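# Fold in one short end's corner flaps on a box

## Task

At one short end of the cardboard box, tuck both corner flaps inward so that the box ends up resting on its base with both long walls standing upright. This only counts if everything stays in that state on its own after the robot lets go; anything the grippers still have to hold in place does not count.

## Robot and tools

Robot: two arms, left_arm and right_arm, each with six joints and a parallel gripper. Names are labels only and do not refer to sides of a camera image. A loose object or a held part may occasionally get a short external tug or push.

Frame: all reported gripper poses share one scene frame. Origin sits on the table surface midway between the arms, +x reaches out across the table, +z is up, and left_arm stands on the +y side. Positions are in metres, orientation as a wxyz quaternion. The printed hand position can be off, especially far from the base. On a gripper, the fingers point along its +z and close along its y; the reported point lies between the pads, roughly 1 cm short of the tips.

Joint order (used in every row and every per-joint list): shoulder, elbow, waist, wrist pitch, wrist yaw, wrist roll. Stated ranges in rad: waist -2.618 to 3.054, shoulder 0.000 to 3.142, elbow 0.000 to 3.142, wrist pitch -1.571 to 1.571, wrist yaw -1.571 to 1.571, wrist roll -2.094 to 2.094. True ends may differ by up to 0.036 rad.

A row is one flat list of 14 numbers, each in [-1, 1]: left_arm's six joint values then its opening, followed by right_arm's six joint values and its opening. Always send all 14 even if one arm stays still. Joint values are scaled offsets, not poses: 1.0 equals 1.202 rad for waist, 1.258 shoulder, 1.238 elbow, 2.073 wrist pitch, 2.022 for wrist yaw and for wrist roll. Opening is absolute: +1 fully open, -1 closed.

execute_actions(actions): a list of actions; each action is a list of up to 15 rows, one row per 1/30 s step; a short action keeps repeating its final row to fill 15 steps. Within an action, every row's joint offsets are counted from the joint angles at that action's start, not from the previous row. For the first action of a call that means the last reported angles. An empty list just returns state and images. If an action would push a joint more than 0.036 rad beyond its range (judged from the action's starting angles) it is rejected for both arms; a malformed action, or a first action failing that check, rejects the whole call with no motion. A joint driven past its real end only goes to the end; a "joint sent to its limit" line may then appear, but its absence proves nothing.

move(target, speed, blocking): target is one 14-number row as above, with offsets counted from the Joint positions in the latest result that listed them. All joints travel together, finishing at the same moment, so the hand traces a curve; duration 0.5 to 10 s (cut off at 10 s). speed is the peak rate in rad/s of the joint with the longest travel, 0.01 to 2, default 0.5. Paths ignore obstacles and the other arm. Finger openings are applied right away. blocking=false returns after 0.5 s while motion continues; until a result shows the move has ended, further moves and execute_actions are refused, so use wait or stop. The extra "move:" line reports the ending (done, off_target, moving, held, fault), limits=held or limits=none, and each arm's joint farthest from target. Faster moves and targets set deeper past contact press harder.

wait(seconds): 0 to 10; the arms keep their last command, a running move carries on, and it returns early when that move ends. stop(): brakes the running move to rest (needs some room); fingers continue. zoom_image(camera, region): region [x0, y0, x1, y1] in pixels, at most 504 by 504, on cam_high, cam_low, cam_left_wrist or cam_right_wrist (each 504x504). finished_scene(scene): give the number of the scene being ended; irreversible, and the goal must already hold and keep holding.

Results: the state line shows each gripper's pose. Joint positions and Joint velocities list, per arm, the six joints (rad, rad/s) then finger gap (m; 0.094 m fully open). Joint targets shows what joints are currently driven toward and can change without new commands. grip_measured gives the opening on the command scale; each gripper may read up to ~1 mm off. To hold something, command roughly 0.03 below grip_measured; less for a lighter hold. Pad force tops out near 50 to 62 N, lower on parts under ~2 mm thick. "joint command not followed" means the clearance check altered some joint targets. Torques are raw drive outputs with offsets and noise. MOTOR HOT warns from 75 °C; 90 °C halts that arm for 10 s; 100 °C makes the arm go limp and drop; these appear as OVER-TEMPERATURE FAULT.

Motion limits: each step's joint target stays within a lead of the measured angle (waist 0.202, shoulder 0.258, elbow 0.238, wrist pitch 0.573, wrist yaw and roll 0.522 rad), and targets are scaled back if they would move the hand over 70 mm from where it is, so big offsets need several actions; finish an incomplete motion with a new command. Friction can leave a joint up to ~0.031 rad short, and smaller commands may do nothing.

Avoid: knocking anything off the table (task fails), arms colliding or pressing on each other, drops, slips, slams and hard pushes. Quicker, smoother, lower-effort solutions are better.

Each tool is called after "Call:" in YAML: its name, and indented under it one key for each argument.

## Session

Call:
execute_actions:
  actions: []

Scene clock: 0.00 s.
left_arm: end_effector_position=(+0.4059, +0.2573, +0.3991) grip_measured=+1.000 end_effector_quat_wxyz=(+0.701, +0.014, +0.713, -0.013) | right_arm: end_effector_position=(+0.3272, -0.3368, +0.4025) grip_measured=-0.990 end_effector_quat_wxyz=(+0.701, +0.058, +0.708, -0.068)
Joint names: [shoulder, elbow, waist, wrist pitch, wrist yaw, wrist roll]
Joint positions: left_arm=[ 1.056  1.056  0.007 -0.017  0.01   0.002  0.094] | right_arm=[ 1.058  1.063 -0.012 -0.014  0.017 -0.015  0.   ]
Joint velocities: left_arm=[-0.007  0.002 -0.022  0.007  0.007  0.022  0.   ] | right_arm=[-0.002 -0.002 -0.017 -0.037 -0.007 -0.051 -0.   ]
Joint torques (N m, as the arm reports them, + toward a larger angle): no reading
Joint targets: left_arm=[1.056 1.056 0.007 -0.017 0.010 0.002] | right_arm=[1.058 1.063 -0.012 -0.014 0.017 -0.015]

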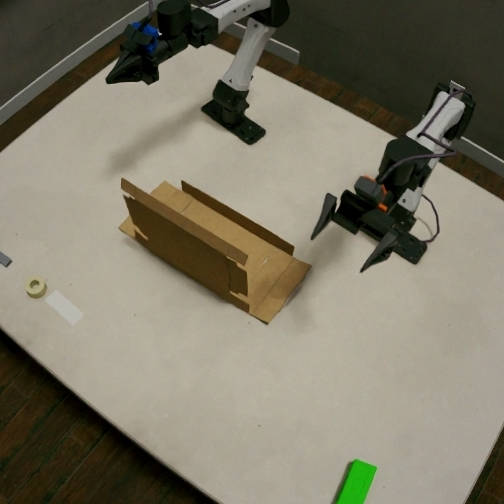

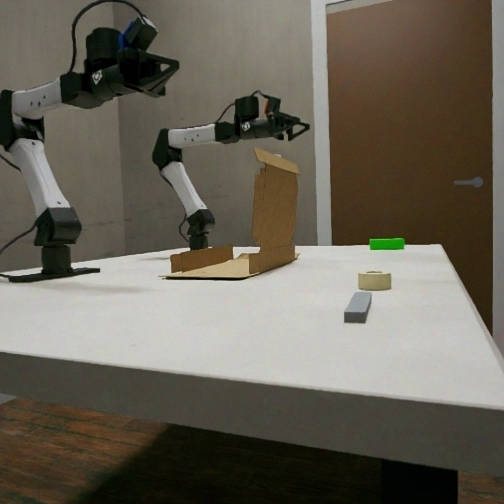

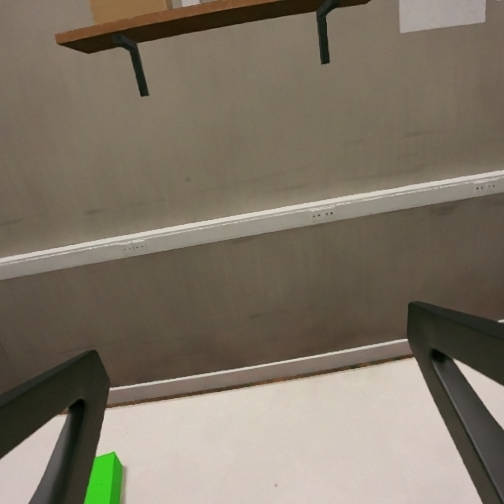

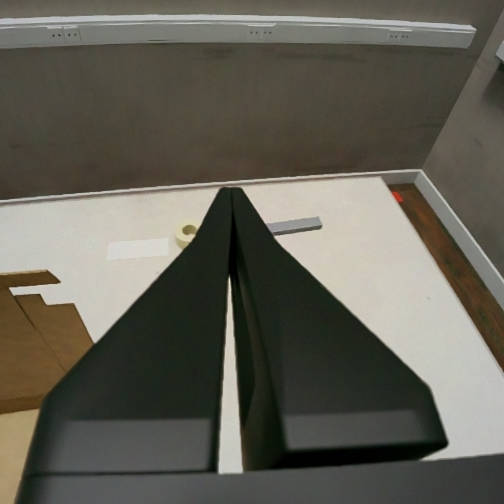

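Call:
zoom_image:
  camera: "cam_high"
  region: [90, 150, 340, 340]

Call:
zoom_image:
  camera: "cam_low"
  region: [140, 130, 340, 300]

Call:
move:
  target: [0,0,0,0.6,0,0,-1, 0,0,0,0.6,0,0,-1]
  speed: 1

Region (90, 150, 340, 340) of cam_high's 504x504 image, scaled by 2.016, with more detail than that image has; it fills the top 383 rows of this view, and the rest is white.

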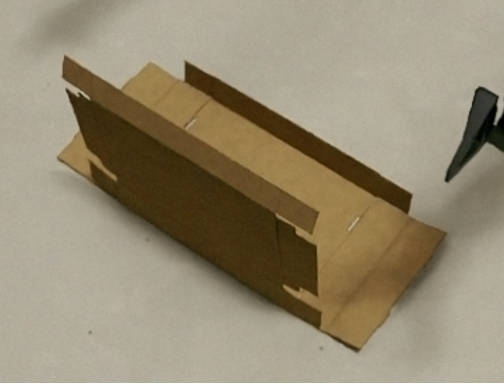

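Region (140, 130, 340, 300) of cam_low's 504x504 image, scaled by 2.520, with more detail than that image has; it fills the top 428 rows of this view, and the rest is white.

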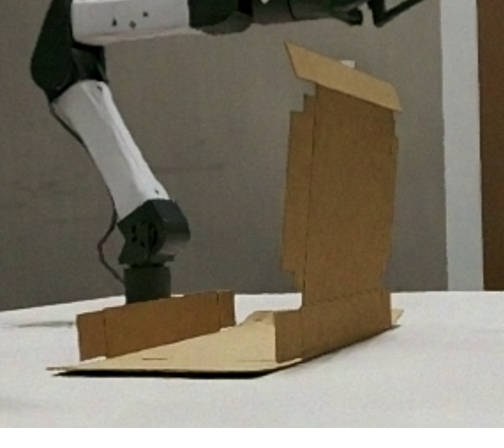

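Scene clock: 6.87 s.
left_arm: end_effector_position=(+0.2458, +0.2619, +0.6337) grip_measured=-0.987 end_effector_quat_wxyz=(+0.984, +0.008, +0.177, -0.014) | right_arm: end_effector_position=(+0.1667, -0.3107, +0.6362) grip_measured=-0.990 end_effector_quat_wxyz=(+0.981, +0.021, +0.171, -0.088)
Joint names: [shoulder, elbow, waist, wrist pitch, wrist yaw, wrist roll]
Joint positions: left_arm=[1.056 1.056 0.007 1.215 0.01  0.002 0.001] | right_arm=[ 1.058  1.063 -0.012  1.221  0.017 -0.015  0.   ]
Joint velocities: left_arm=[-0.012 -0.007  0.002  0.066  0.022  0.007  0.   ] | right_arm=[ 0.017 -0.007 -0.012  0.037  0.007  0.037 -0.001]
Joint torques (N m, as the arm reports them, + toward a larger angle): left_arm=[-1.75  7.3  -0.02  0.63 -0.07  0.03] | right_arm=[-1.11  6.98 -0.19  0.58  0.01  0.13]
Joint targets: left_arm=[1.056 1.056 0.007 1.227 0.010 0.002] | right_arm=[1.058 1.063 -0.012 1.230 0.017 -0.015]
move: done; limits=none; left_arm: farthest joint: the wrist pitch, 0.012 radians from its target (1.244 radians at the start); right_arm: farthest joint: the wrist pitch, 0.009 radians from its target (1.244 radians at the start)

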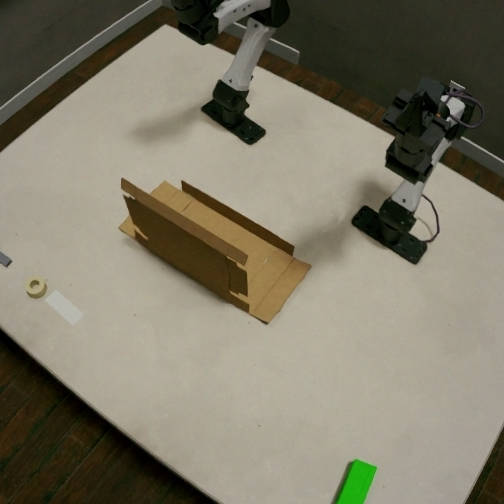

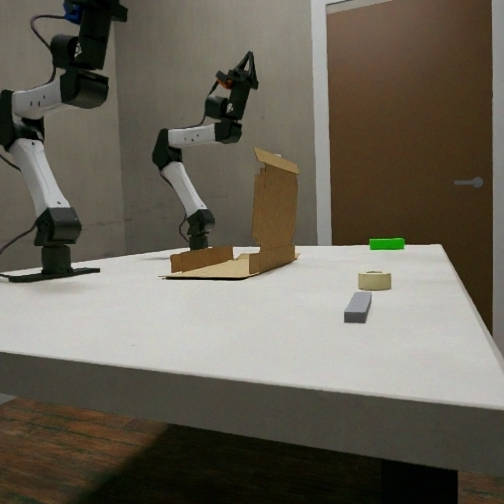

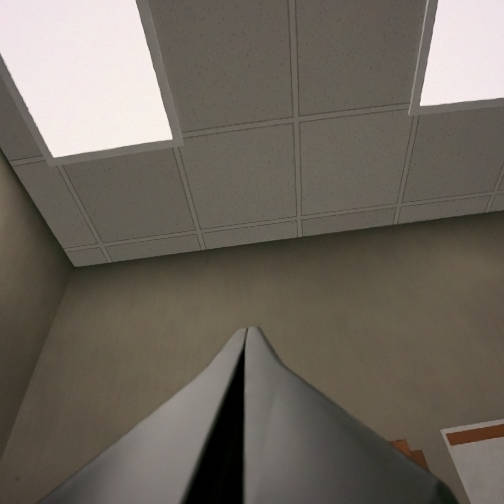

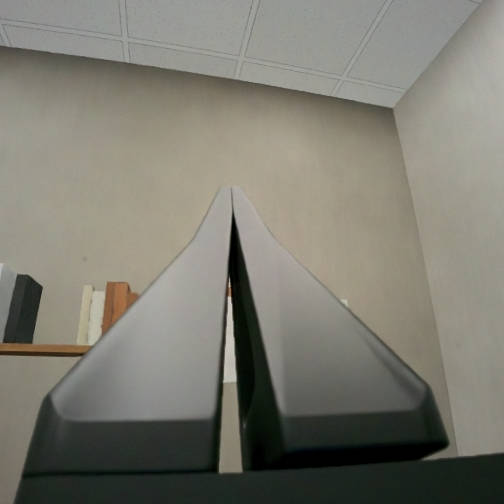

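Call:
move:
  target: [0,0,0,-1,0,0,-1, 0,0,0,-1,0,0,-1]
  speed: 1.5

Call:
move:
  target: [0.2,0,0,-0.15,0,0,-1, 0.2,0,0,-0.15,0,0,-1]
  speed: 1

Scene clock: 14.20 s.
left_arm: end_effector_position=(+0.3227, +0.2597, +0.2188) grip_measured=-0.987 end_effector_quat_wxyz=(+0.353, +0.016, +0.935, -0.010) | right_arm: end_effector_position=(+0.2481, -0.3240, +0.2231) grip_measured=-0.990 end_effector_quat_wxyz=(+0.359, +0.071, +0.930, -0.040)
Joint names: [shoulder, elbow, waist, wrist pitch, wrist yaw, wrist roll]
Joint positions: left_arm=[ 1.056  1.056  0.007 -0.848  0.01   0.002  0.001] | right_arm=[ 1.058  1.063 -0.012 -0.836  0.017 -0.015  0.   ]
Joint velocities: left_arm=[ 0.002  0.007 -0.017 -0.081 -0.022 -0.007  0.001] | right_arm=[ 0.017  0.007 -0.002  0.051  0.007  0.051  0.001]
Joint torques (N m, as the arm reports them, + toward a larger angle): left_arm=[-2.96  8.74  0.    2.04 -0.04  0.03] | right_arm=[-2.29  8.48 -0.25  1.92  0.01  0.12]
Joint targets: left_arm=[1.056 1.056 0.007 -0.858 0.010 0.002] | right_arm=[1.058 1.063 -0.012 -0.852 0.017 -0.015]
move: done; limits=none; left_arm: farthest joint: the wrist pitch, 0.010 radians from its target (2.073 radians at the start); right_arm: farthest joint: the wrist pitch, 0.016 radians from its target (2.073 radians at the start)

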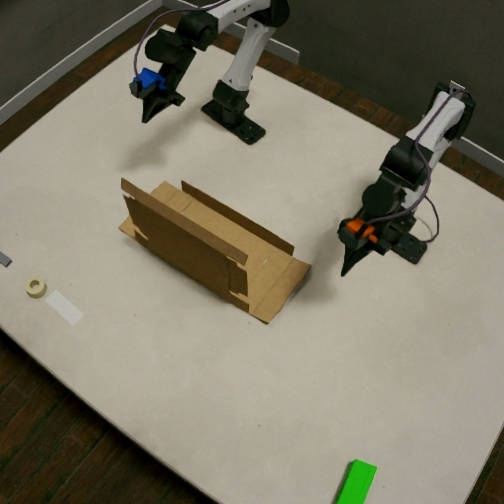

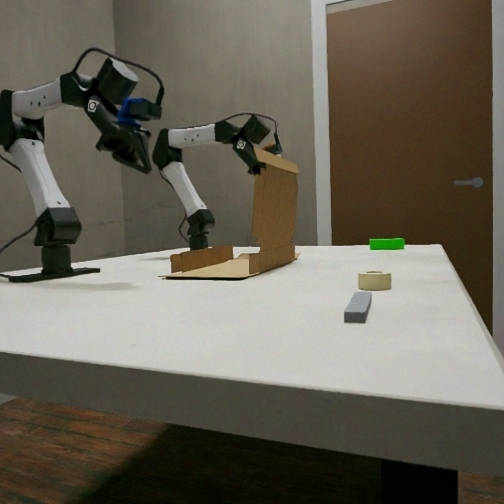

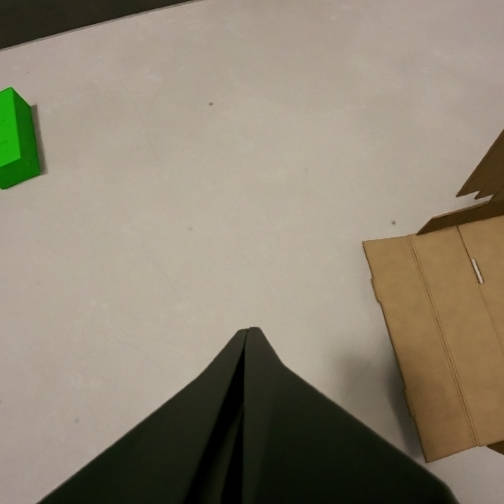

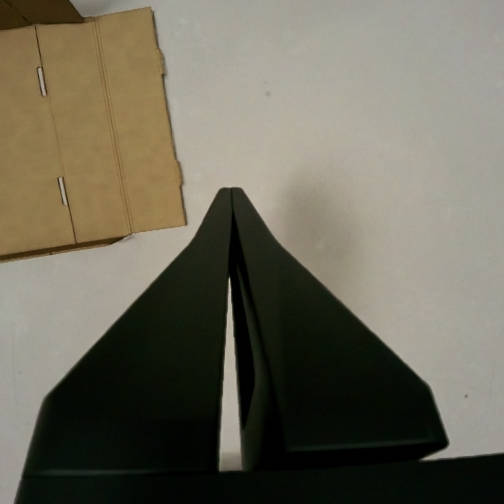

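Scene clock: 15.40 s.
left_arm: end_effector_position=(+0.2704, +0.2612, +0.1255) grip_measured=-0.987 end_effector_quat_wxyz=(+0.090, +0.016, +0.996, -0.006) | right_arm: end_effector_position=(+0.1982, -0.3159, +0.1288) grip_measured=-0.990 end_effector_quat_wxyz=(+0.101, +0.074, +0.992, -0.017)
Joint names: [shoulder, elbow, waist, wrist pitch, wrist yaw, wrist roll]
Joint positions: left_arm=[ 1.297  1.056  0.007 -1.148  0.01   0.002  0.001] | right_arm=[ 1.295  1.063 -0.012 -1.134  0.017 -0.015  0.   ]
Joint velocities: left_arm=[-0.007 -0.002  0.002  0.066  0.037 -0.007 -0.   ] | right_arm=[ 0.012 -0.017 -0.017 -0.066 -0.022  0.007  0.   ]
Joint torques (N m, as the arm reports them, + toward a larger angle): left_arm=[-3.77  7.96  0.    0.91 -0.04  0.04] | right_arm=[-2.77  7.77 -0.21  0.95  0.01  0.12]
Joint targets: left_arm=[1.307 1.056 0.007 -1.159 0.010 0.002] | right_arm=[1.310 1.063 -0.012 -1.147 0.017 -0.015]
move: done; limits=none; left_arm: farthest joint: the wrist pitch, 0.011 radians from its target (0.311 radians at the start); right_arm: farthest joint: the shoulder, 0.014 radians from its target (0.252 radians at the start)

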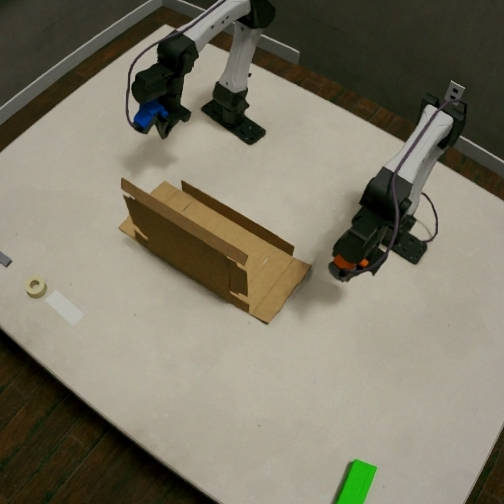

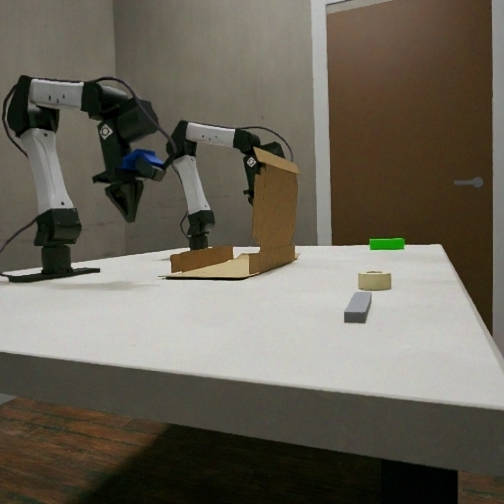

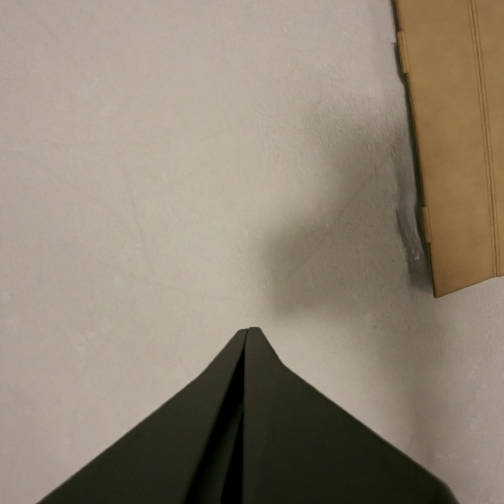

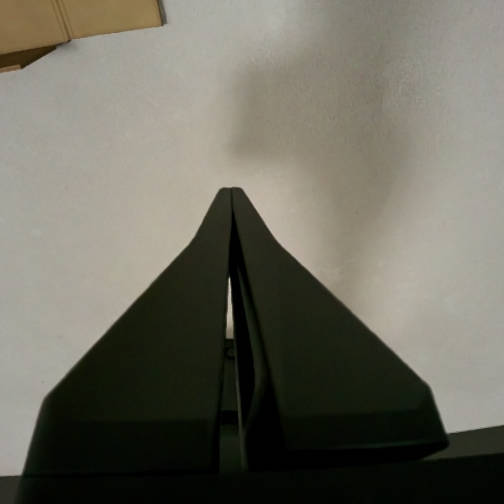

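Call:
move:
  target: [0,0.1,-0.45,-0.06,0,0,-1, 0,0.15,0.5,-0.1,0,0,-1]
  speed: 1

Scene clock: 24.60 s.
left_arm: end_effector_position=(+0.2289, +0.1404, +0.1509) grip_measured=-0.987 end_effector_quat_wxyz=(+0.080, +0.277, +0.957, -0.028) | right_arm: end_effector_position=(+0.1709, -0.1750, +0.1699) grip_measured=-0.990 end_effector_quat_wxyz=(+0.089, -0.219, +0.972, +0.011)
Joint names: [shoulder, elbow, waist, wrist pitch, wrist yaw, wrist roll]
Joint positions: left_arm=[ 1.297  1.158 -0.525 -1.262  0.009  0.002  0.001] | right_arm=[ 1.295  1.232  0.58  -1.329  0.016 -0.015  0.   ]
Joint velocities: left_arm=[-0.002 -0.002 -0.002  0.051  0.051 -0.007 -0.001] | right_arm=[ 0.002 -0.022 -0.017 -0.051 -0.081 -0.007  0.   ]
Joint torques (N m, as the arm reports them, + toward a larger angle): left_arm=[-4.35  9.7  -0.89  0.84 -0.03  0.01] | right_arm=[-3.49  8.86  0.63  0.89  0.01  0.12]
Joint targets: left_arm=[1.297 1.179 -0.534 -1.273 0.010 0.002] | right_arm=[1.295 1.249 0.589 -1.342 0.017 -0.015]
move: off_target (left_arm); limits=none; left_arm: farthest joint: the elbow, 0.021 radians from its target (0.124 radians at the start); right_arm: farthest joint: the elbow, 0.017 radians from its target (0.186 radians at the start)

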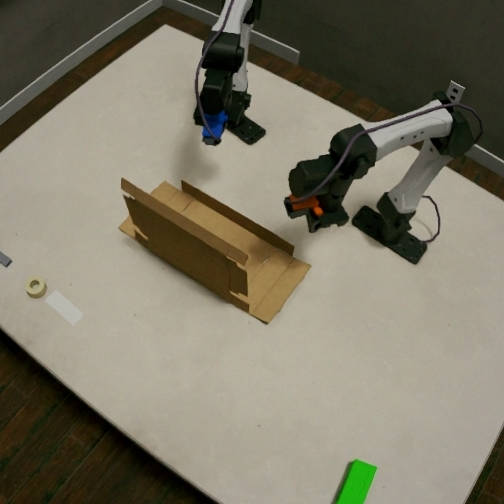

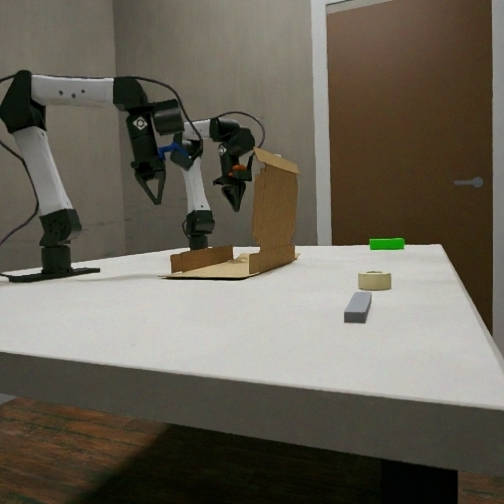

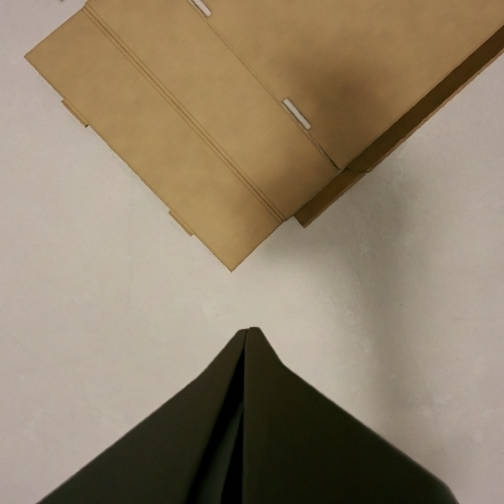

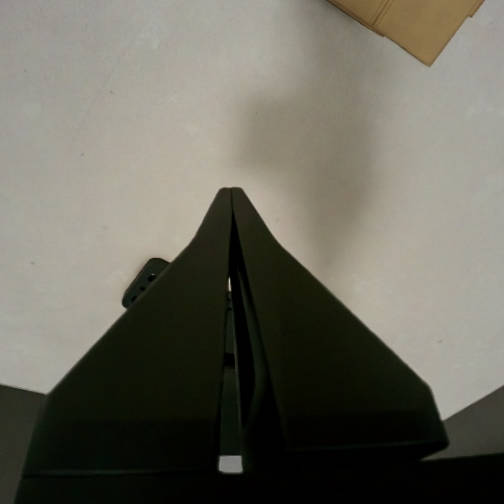

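Call:
move:
  target: [0.22,-0.19,-0.11,0.25,0,0,-1, 0.66,0.46,-0.04,0.08,0,0,-1]
  speed: 0.8

Scene clock: 36.63 s.
left_arm: end_effector_position=(+0.2563, +0.0801, +0.0429) grip_measured=-0.987 end_effector_quat_wxyz=(+0.091, +0.334, +0.937, -0.037) | right_arm: end_effector_position=(+0.3450, -0.1129, +0.0725) grip_measured=-0.990 end_effector_quat_wxyz=(+0.037, -0.202, +0.979, -0.001)
Joint names: [shoulder, elbow, waist, wrist pitch, wrist yaw, wrist roll]
Joint positions: left_arm=[ 1.559  0.939 -0.648 -0.755  0.009  0.002  0.001] | right_arm=[ 2.111  1.783  0.542 -1.17   0.016 -0.015  0.   ]
Joint velocities: left_arm=[-0.007  0.002  0.002  0.051 -0.051  0.037 -0.001] | right_arm=[-0.007  0.002  0.002  0.022  0.022  0.007  0.   ]
Joint torques (N m, as the arm reports them, + toward a larger angle): left_arm=[-5.38  6.14 -0.91  1.15 -0.04  0.01] | right_arm=[-9.4   8.86 -1.13  0.85  0.01  0.13]
Joint targets: left_arm=[1.574 0.923 -0.658 -0.743 0.009 0.002] | right_arm=[2.126 1.801 0.532 -1.163 0.016 -0.015]
move: done; limits=none; left_arm: farthest joint: the elbow, 0.016 radians from its target (0.236 radians at the start); right_arm: farthest joint: the elbow, 0.019 radians from its target (0.570 radians at the start)

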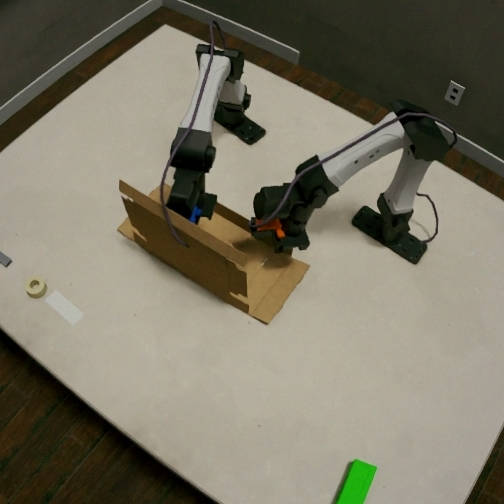

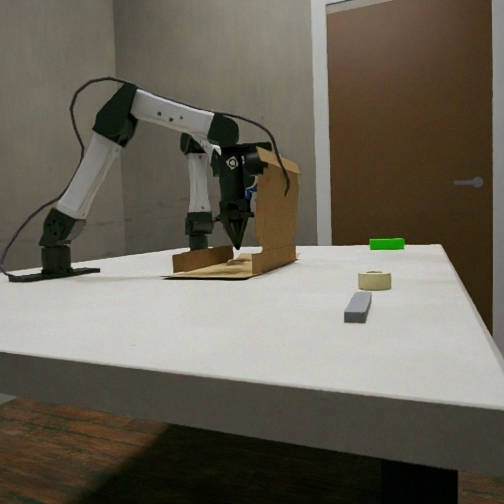

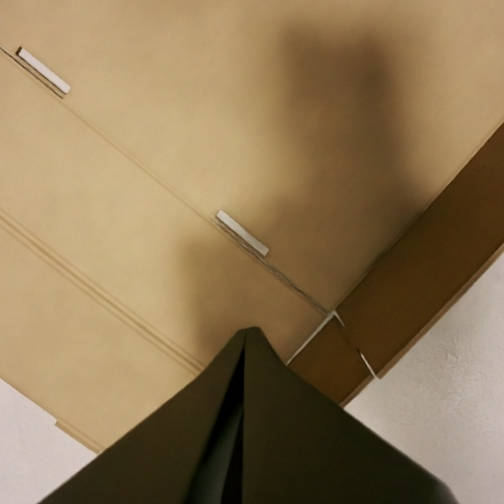

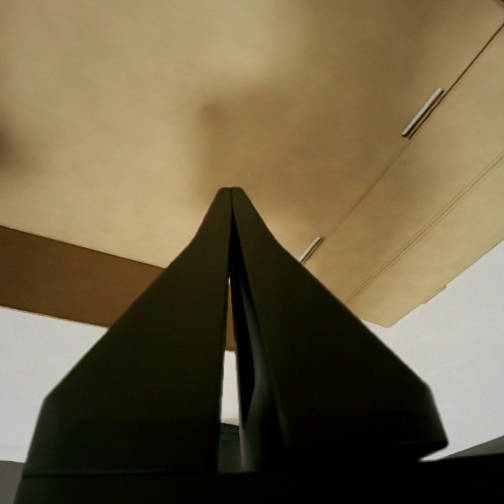

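Call:
move:
  target: [-0.1,0,0,0,0,0,-1, -0.04,-0.25,0,0.13,0,0,-1]

Call:
move:
  target: [0,0,-0.03,-0.14,0,0,-1, 0,0,0,0,0,0,-1]

Call:
move:
  target: [0.13,0,0,0,0,0,-1, 0,0,0,0,0,0,-1]

Scene clock: 45.53 s.
left_arm: end_effector_position=(+0.2609, +0.0764, +0.0726) grip_measured=-0.987 end_effector_quat_wxyz=(+0.140, +0.332, +0.931, -0.054) | right_arm: end_effector_position=(+0.3279, -0.1200, +0.0152) grip_measured=-0.990 end_effector_quat_wxyz=(+0.042, -0.202, +0.979, -0.000)
Joint names: [shoulder, elbow, waist, wrist pitch, wrist yaw, wrist roll]
Joint positions: left_arm=[ 1.453  0.939 -0.648 -0.755  0.009  0.002  0.001] | right_arm=[ 2.078  1.498  0.542 -0.909  0.016 -0.015  0.   ]
Joint velocities: left_arm=[-0.017 -0.012  0.002 -0.037 -0.051 -0.007 -0.   ] | right_arm=[ 0.002 -0.007 -0.002 -0.095  0.066 -0.037 -0.   ]
Joint torques (N m, as the arm reports them, + toward a larger angle): left_arm=[-7.33  7.98  0.07  1.29 -0.03  0.02] | right_arm=[-10.85   5.32  -0.19   0.86   0.     0.13]
Joint targets: left_arm=[1.433 0.939 -0.648 -0.755 0.009 0.002] | right_arm=[2.061 1.473 0.542 -0.901 0.016 -0.015]
move: off_target (right_arm); limits=none; left_arm: farthest joint: the shoulder, 0.020 radians from its target (0.125 radians at the start); right_arm: farthest joint: the elbow, 0.025 radians from its target (0.309 radians at the start)

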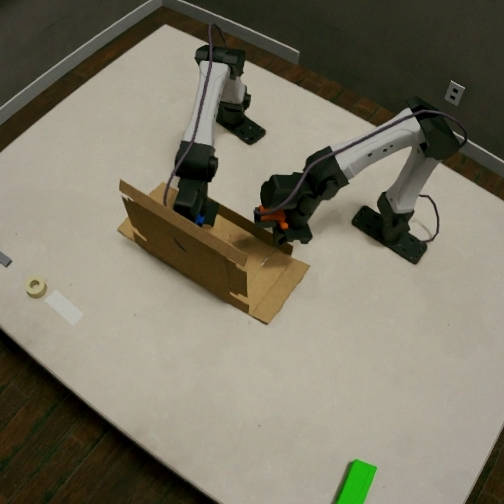

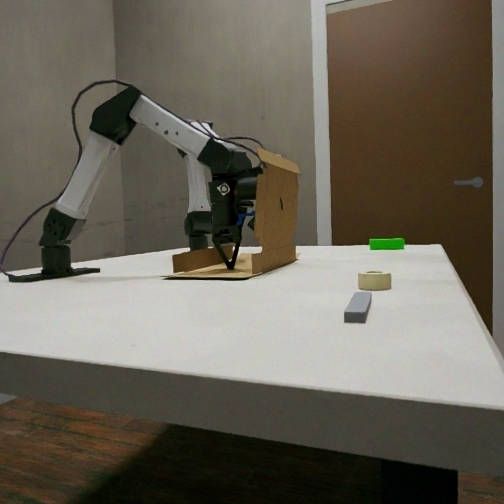

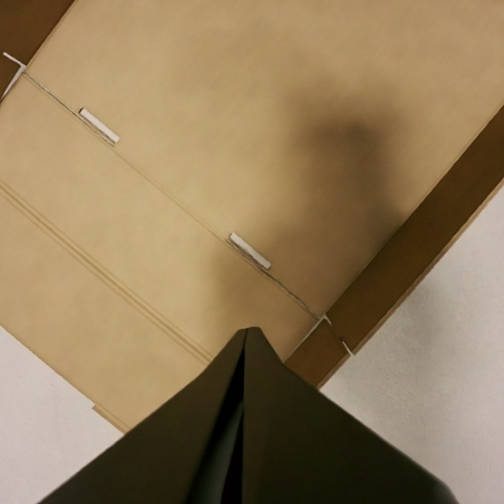

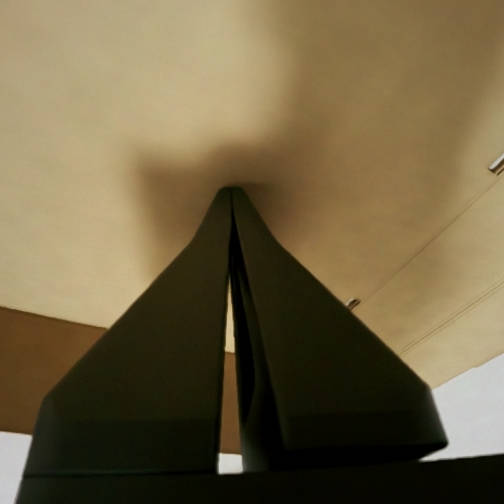

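Scene clock: 46.83 s.
left_arm: end_effector_position=(+0.2047, +0.1143, +0.0616) grip_measured=-0.987 end_effector_quat_wxyz=(+0.009, +0.348, +0.938, -0.008) | right_arm: end_effector_position=(+0.3279, -0.1200, +0.0152) grip_measured=-0.990 end_effector_quat_wxyz=(+0.042, -0.202, +0.979, -0.000)
Joint names: [shoulder, elbow, waist, wrist pitch, wrist yaw, wrist roll]
Joint positions: left_arm=[ 1.453  0.939 -0.673 -1.034  0.009  0.002  0.001] | right_arm=[ 2.078  1.498  0.542 -0.909  0.016 -0.015  0.   ]
Joint velocities: left_arm=[ 0.002 -0.002 -0.017 -0.066  0.051 -0.051 -0.   ] | right_arm=[ 0.002 -0.017 -0.002 -0.11  -0.007  0.022 -0.001]
Joint torques (N m, as the arm reports them, + toward a larger angle): left_arm=[-5.4   7.5  -1.03  0.48 -0.04  0.02] | right_arm=[-9.82  7.17 -0.22  0.79  0.    0.12]
Joint targets: left_arm=[1.453 0.939 -0.683 -1.045 0.009 0.002] | right_arm=[2.078 1.498 0.542 -0.909 0.016 -0.015]
move: done; limits=none; left_arm: farthest joint: the wrist pitch, 0.012 radians from its target (0.291 radians at the start); right_arm: farthest joint: the waist, 0.000 radians from its target (0.000 radians at the start)

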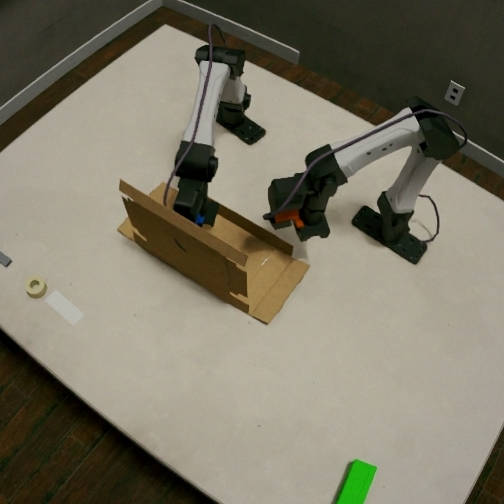

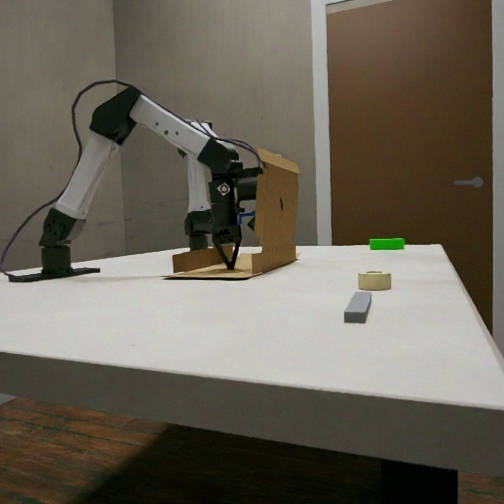

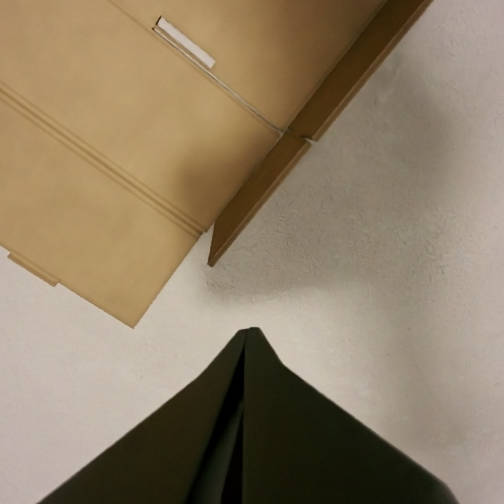

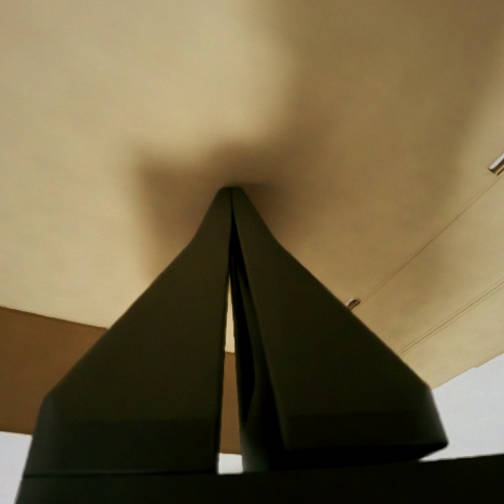

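Scene clock: 47.60 s.
left_arm: end_effector_position=(+0.1971, +0.1208, +0.0300) grip_measured=-0.987 end_effector_quat_wxyz=(-0.060, +0.347, +0.936, +0.017) | right_arm: end_effector_position=(+0.3279, -0.1200, +0.0152) grip_measured=-0.990 end_effector_quat_wxyz=(+0.042, -0.202, +0.979, -0.000)
Joint names: [shoulder, elbow, waist, wrist pitch, wrist yaw, wrist roll]
Joint positions: left_arm=[ 1.602  0.939 -0.673 -1.033  0.009  0.002  0.001] | right_arm=[ 2.078  1.498  0.542 -0.909  0.016 -0.015  0.   ]
Joint velocities: left_arm=[ 0.002 -0.002 -0.002  0.022  0.022 -0.051 -0.001] | right_arm=[ 0.002 -0.022 -0.002 -0.095  0.022 -0.066  0.   ]
Joint torques (N m, as the arm reports them, + toward a larger angle): left_arm=[-5.25  6.74 -0.08  0.23 -0.05  0.01] | right_arm=[-9.81  7.16 -0.2   0.79  0.    0.11]
Joint targets: left_arm=[1.617 0.939 -0.673 -1.033 0.009 0.002] | right_arm=[2.078 1.498 0.542 -0.909 0.016 -0.015]
move: done; limits=none; left_arm: farthest joint: the shoulder, 0.015 radians from its target (0.163 radians at the start); right_arm: farthest joint: the waist, 0.000 radians from its target (0.000 radians at the start)

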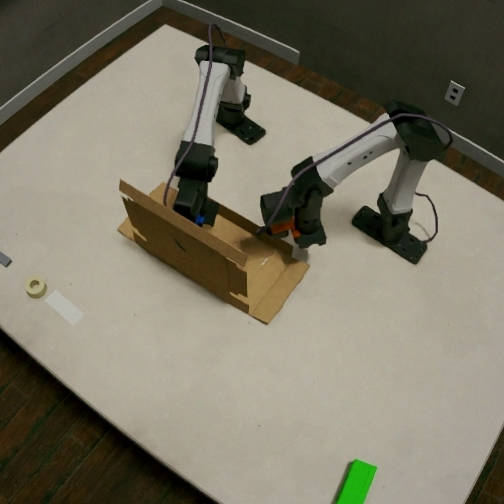

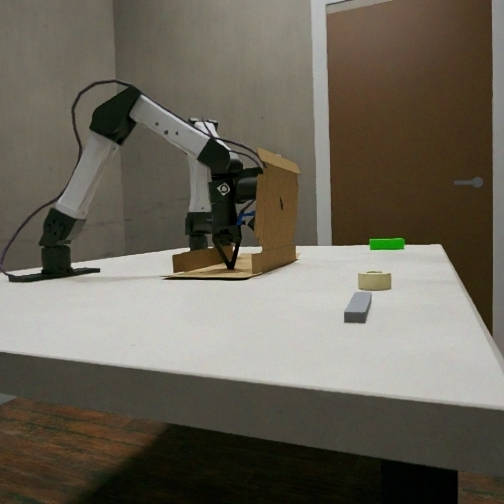

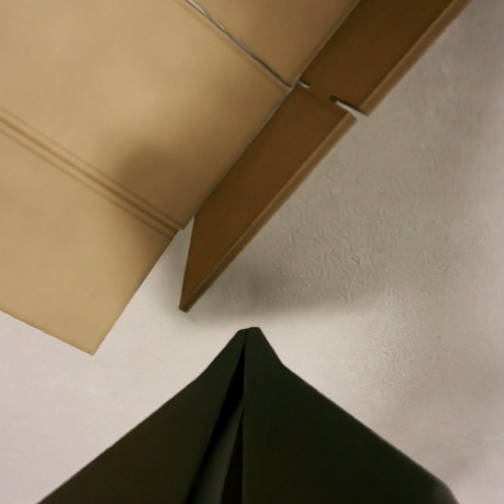

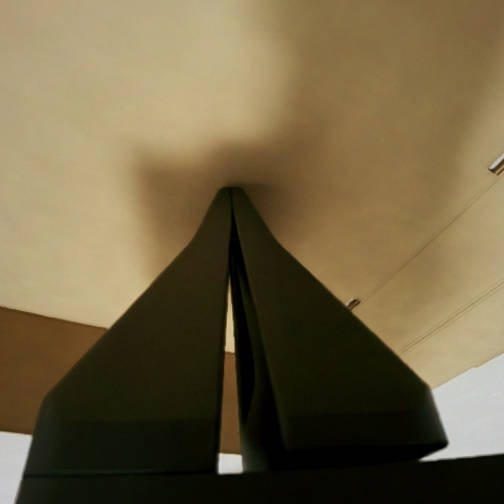

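Push forward with pitch, small shoulder compensation; right presses down.

Call:
move:
  target: [0.03,0,0.02,0.22,0,0,-1, 0.04,0,0,0,0,0,-1]
  speed: 0.3

Scene clock: 51.90 s.
left_arm: end_effector_position=(+0.2784, +0.0570, +0.0340) grip_measured=-0.987 end_effector_quat_wxyz=(+0.133, +0.338, +0.930, -0.053) | right_arm: end_effector_position=(+0.3278, -0.1201, +0.0135) grip_measured=-0.990 end_effector_quat_wxyz=(+0.040, -0.202, +0.979, -0.000)
Joint names: [shoulder, elbow, waist, wrist pitch, wrist yaw, wrist roll]
Joint positions: left_arm=[ 1.619  0.939 -0.66  -0.603  0.009  0.002  0.001] | right_arm=[ 2.082  1.498  0.542 -0.908  0.016 -0.015  0.   ]
Joint velocities: left_arm=[ 0.002  0.017 -0.002 -0.037  0.022  0.007 -0.001] | right_arm=[-0.007  0.002 -0.002  0.022 -0.037 -0.007 -0.001]
Joint torques (N m, as the arm reports them, + toward a larger angle): left_arm=[-5.78  7.59  1.04  1.57 -0.04  0.02] | right_arm=[-7.01  7.15 -0.2   0.77  0.01  0.12]
Joint targets: left_arm=[1.640 0.939 -0.649 -0.577 0.009 0.002] | right_arm=[2.128 1.498 0.542 -0.909 0.016 -0.015]
move: off_target (left_arm, right_arm); limits=none; left_arm: farthest joint: the wrist pitch, 0.026 radians from its target (0.456 radians at the start); right_arm: farthest joint: the shoulder, 0.046 radians from its target (0.051 radians at the start)

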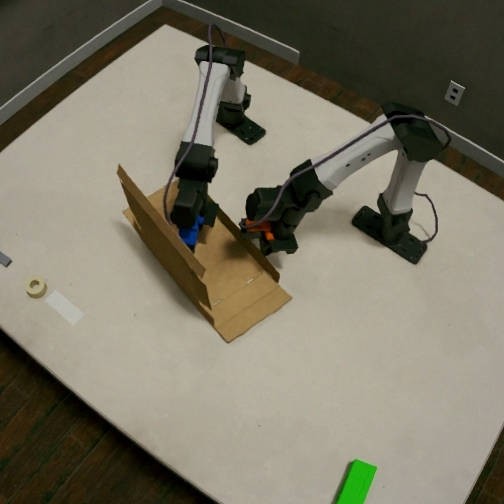

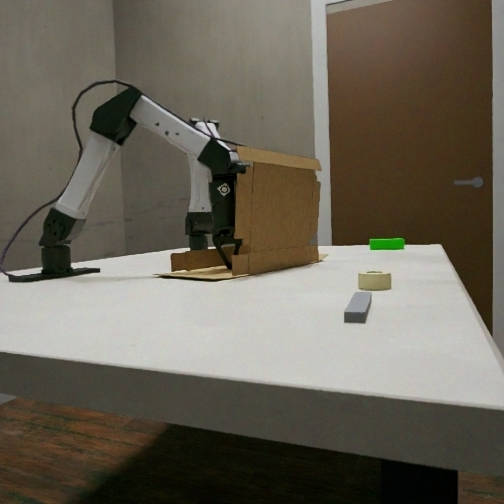

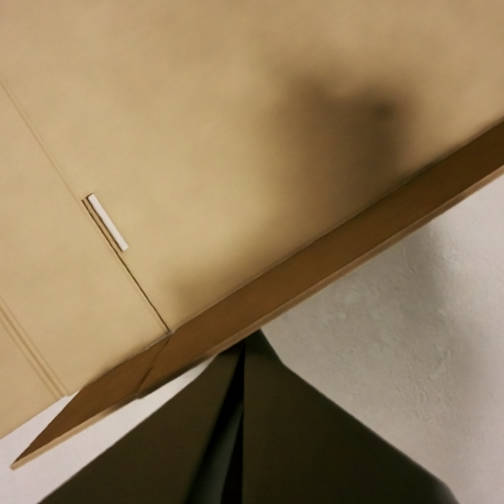

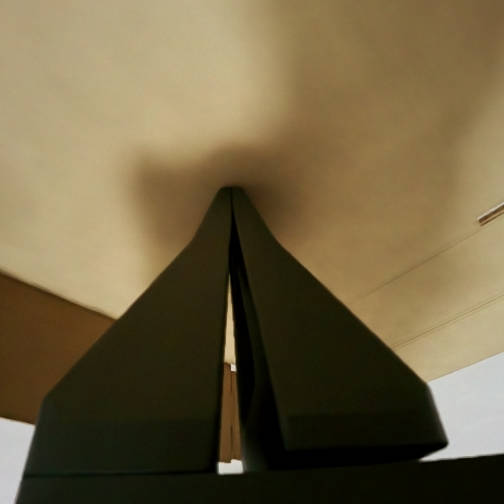

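Call:
move:
  target: [-0.03,0,0,-0.2,0,0,-1, -0.13,0,0,0,0,0,0.2]
  speed: 0.6

Call:
move:
  target: [0,0,0.2,0,0,0,-1, 0,0,0.24,-0.06,0,0.34,0.2]
  speed: 0.6

Scene clock: 61.80 s.
left_arm: end_effector_position=(+0.2041, +0.1189, +0.0289) grip_measured=-0.987 end_effector_quat_wxyz=(-0.048, +0.341, +0.939, +0.013) | right_arm: end_effector_position=(+0.3377, -0.1160, +0.0726) grip_measured=+0.197 end_effector_quat_wxyz=(+0.114, -0.200, +0.973, +0.014)
Joint names: [shoulder, elbow, waist, wrist pitch, wrist yaw, wrist roll]
Joint positions: left_arm=[ 1.603  0.939 -0.66  -1.006  0.009  0.002  0.001] | right_arm=[ 1.932  1.498  0.542 -0.907  0.016 -0.015  0.056]
Joint velocities: left_arm=[-0.012 -0.012 -0.007 -0.007 -0.022 -0.007 -0.   ] | right_arm=[ 0.002  0.022  0.007 -0.037  0.022 -0.007 -0.001]
Joint torques (N m, as the arm reports them, + toward a larger angle): left_arm=[-7.92  6.79  0.03  0.23 -0.03  0.03] | right_arm=[-9.91  7.74 -0.21  1.13  0.    0.12]
Joint targets: left_arm=[1.581 0.939 -0.660 -1.017 0.009 0.002] | right_arm=[1.919 1.498 0.542 -0.907 0.016 -0.015]
move: off_target (left_arm); limits=none; left_arm: farthest joint: the shoulder, 0.022 radians from its target (0.038 radians at the start); right_arm: farthest joint: the shoulder, 0.013 radians from its target (0.164 radians at the start)

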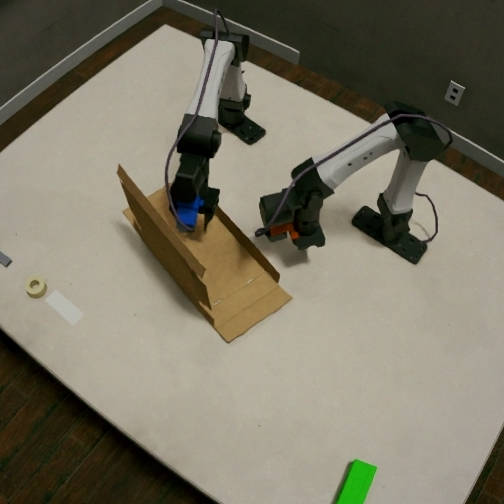

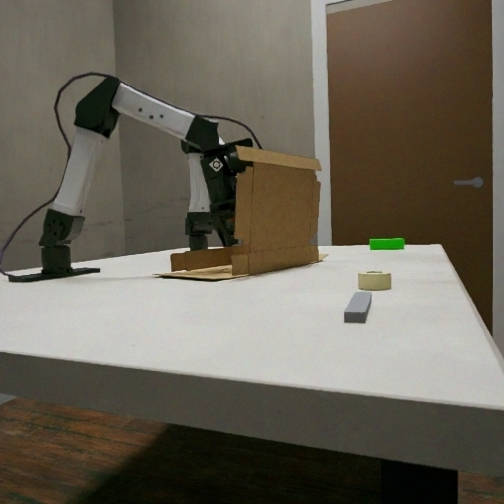

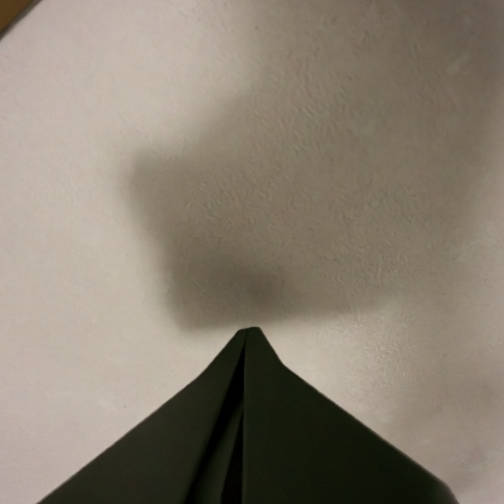

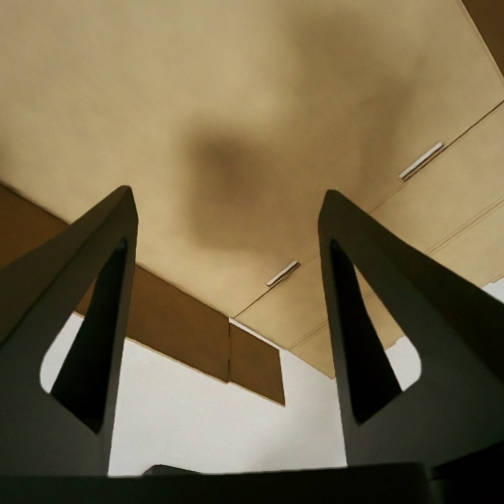

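Scene clock: 63.77 s.
left_arm: end_effector_position=(+0.2340, +0.1638, +0.0289) grip_measured=-0.987 end_effector_quat_wxyz=(-0.049, +0.230, +0.972, +0.007) | right_arm: end_effector_position=(+0.2572, -0.0313, +0.0678) grip_measured=+0.197 end_effector_quat_wxyz=(+0.051, -0.006, +0.998, +0.030)
Joint names: [shoulder, elbow, waist, wrist pitch, wrist yaw, wrist roll]
Joint positions: left_arm=[ 1.603  0.939 -0.429 -1.006  0.009  0.002  0.001] | right_arm=[ 1.932  1.498  0.825 -1.02   0.016  0.664  0.056]
Joint velocities: left_arm=[-0.002  0.007 -0.012  0.037  0.037  0.037  0.001] | right_arm=[-0.002  0.012 -0.007  0.037  0.051 -0.022  0.001]
Joint torques (N m, as the arm reports them, + toward a larger angle): left_arm=[-6.37  6.81  0.92  0.3  -0.08 -0.01] | right_arm=[-8.89  7.48  0.3   0.71  0.06  0.2 ]
Joint targets: left_arm=[1.603 0.939 -0.420 -1.006 0.009 0.002] | right_arm=[1.932 1.498 0.830 -1.032 0.016 0.673]
move: done; limits=none; left_arm: farthest joint: the waist, 0.010 radians from its target (0.240 radians at the start); right_arm: farthest joint: the wrist pitch, 0.012 radians from its target (0.124 radians at the start)

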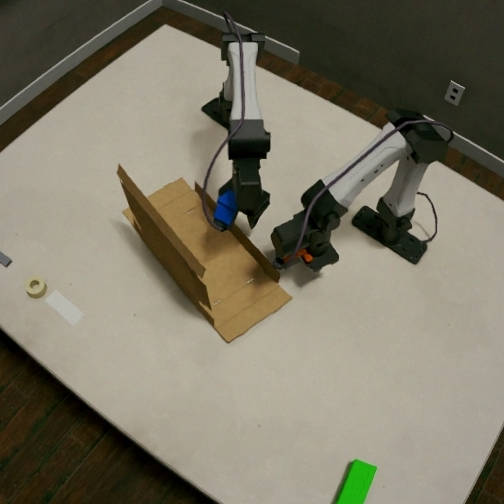

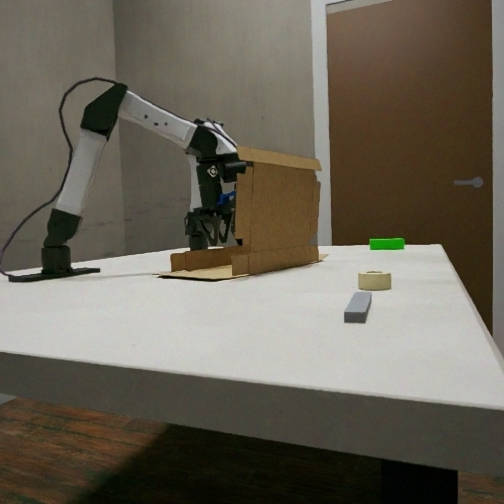

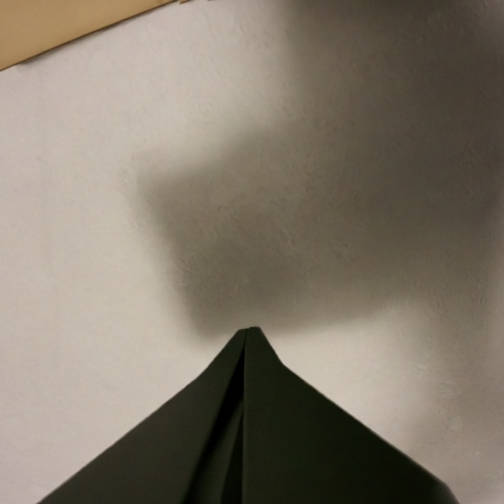

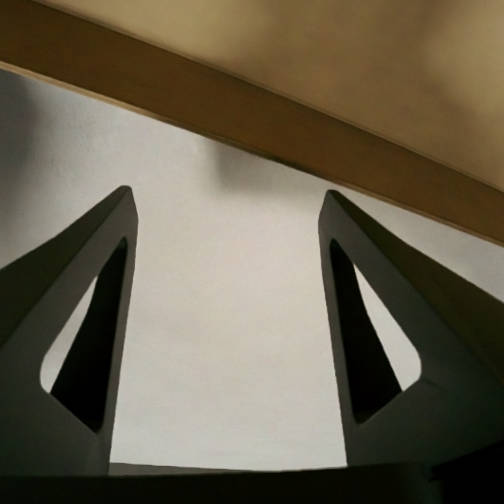

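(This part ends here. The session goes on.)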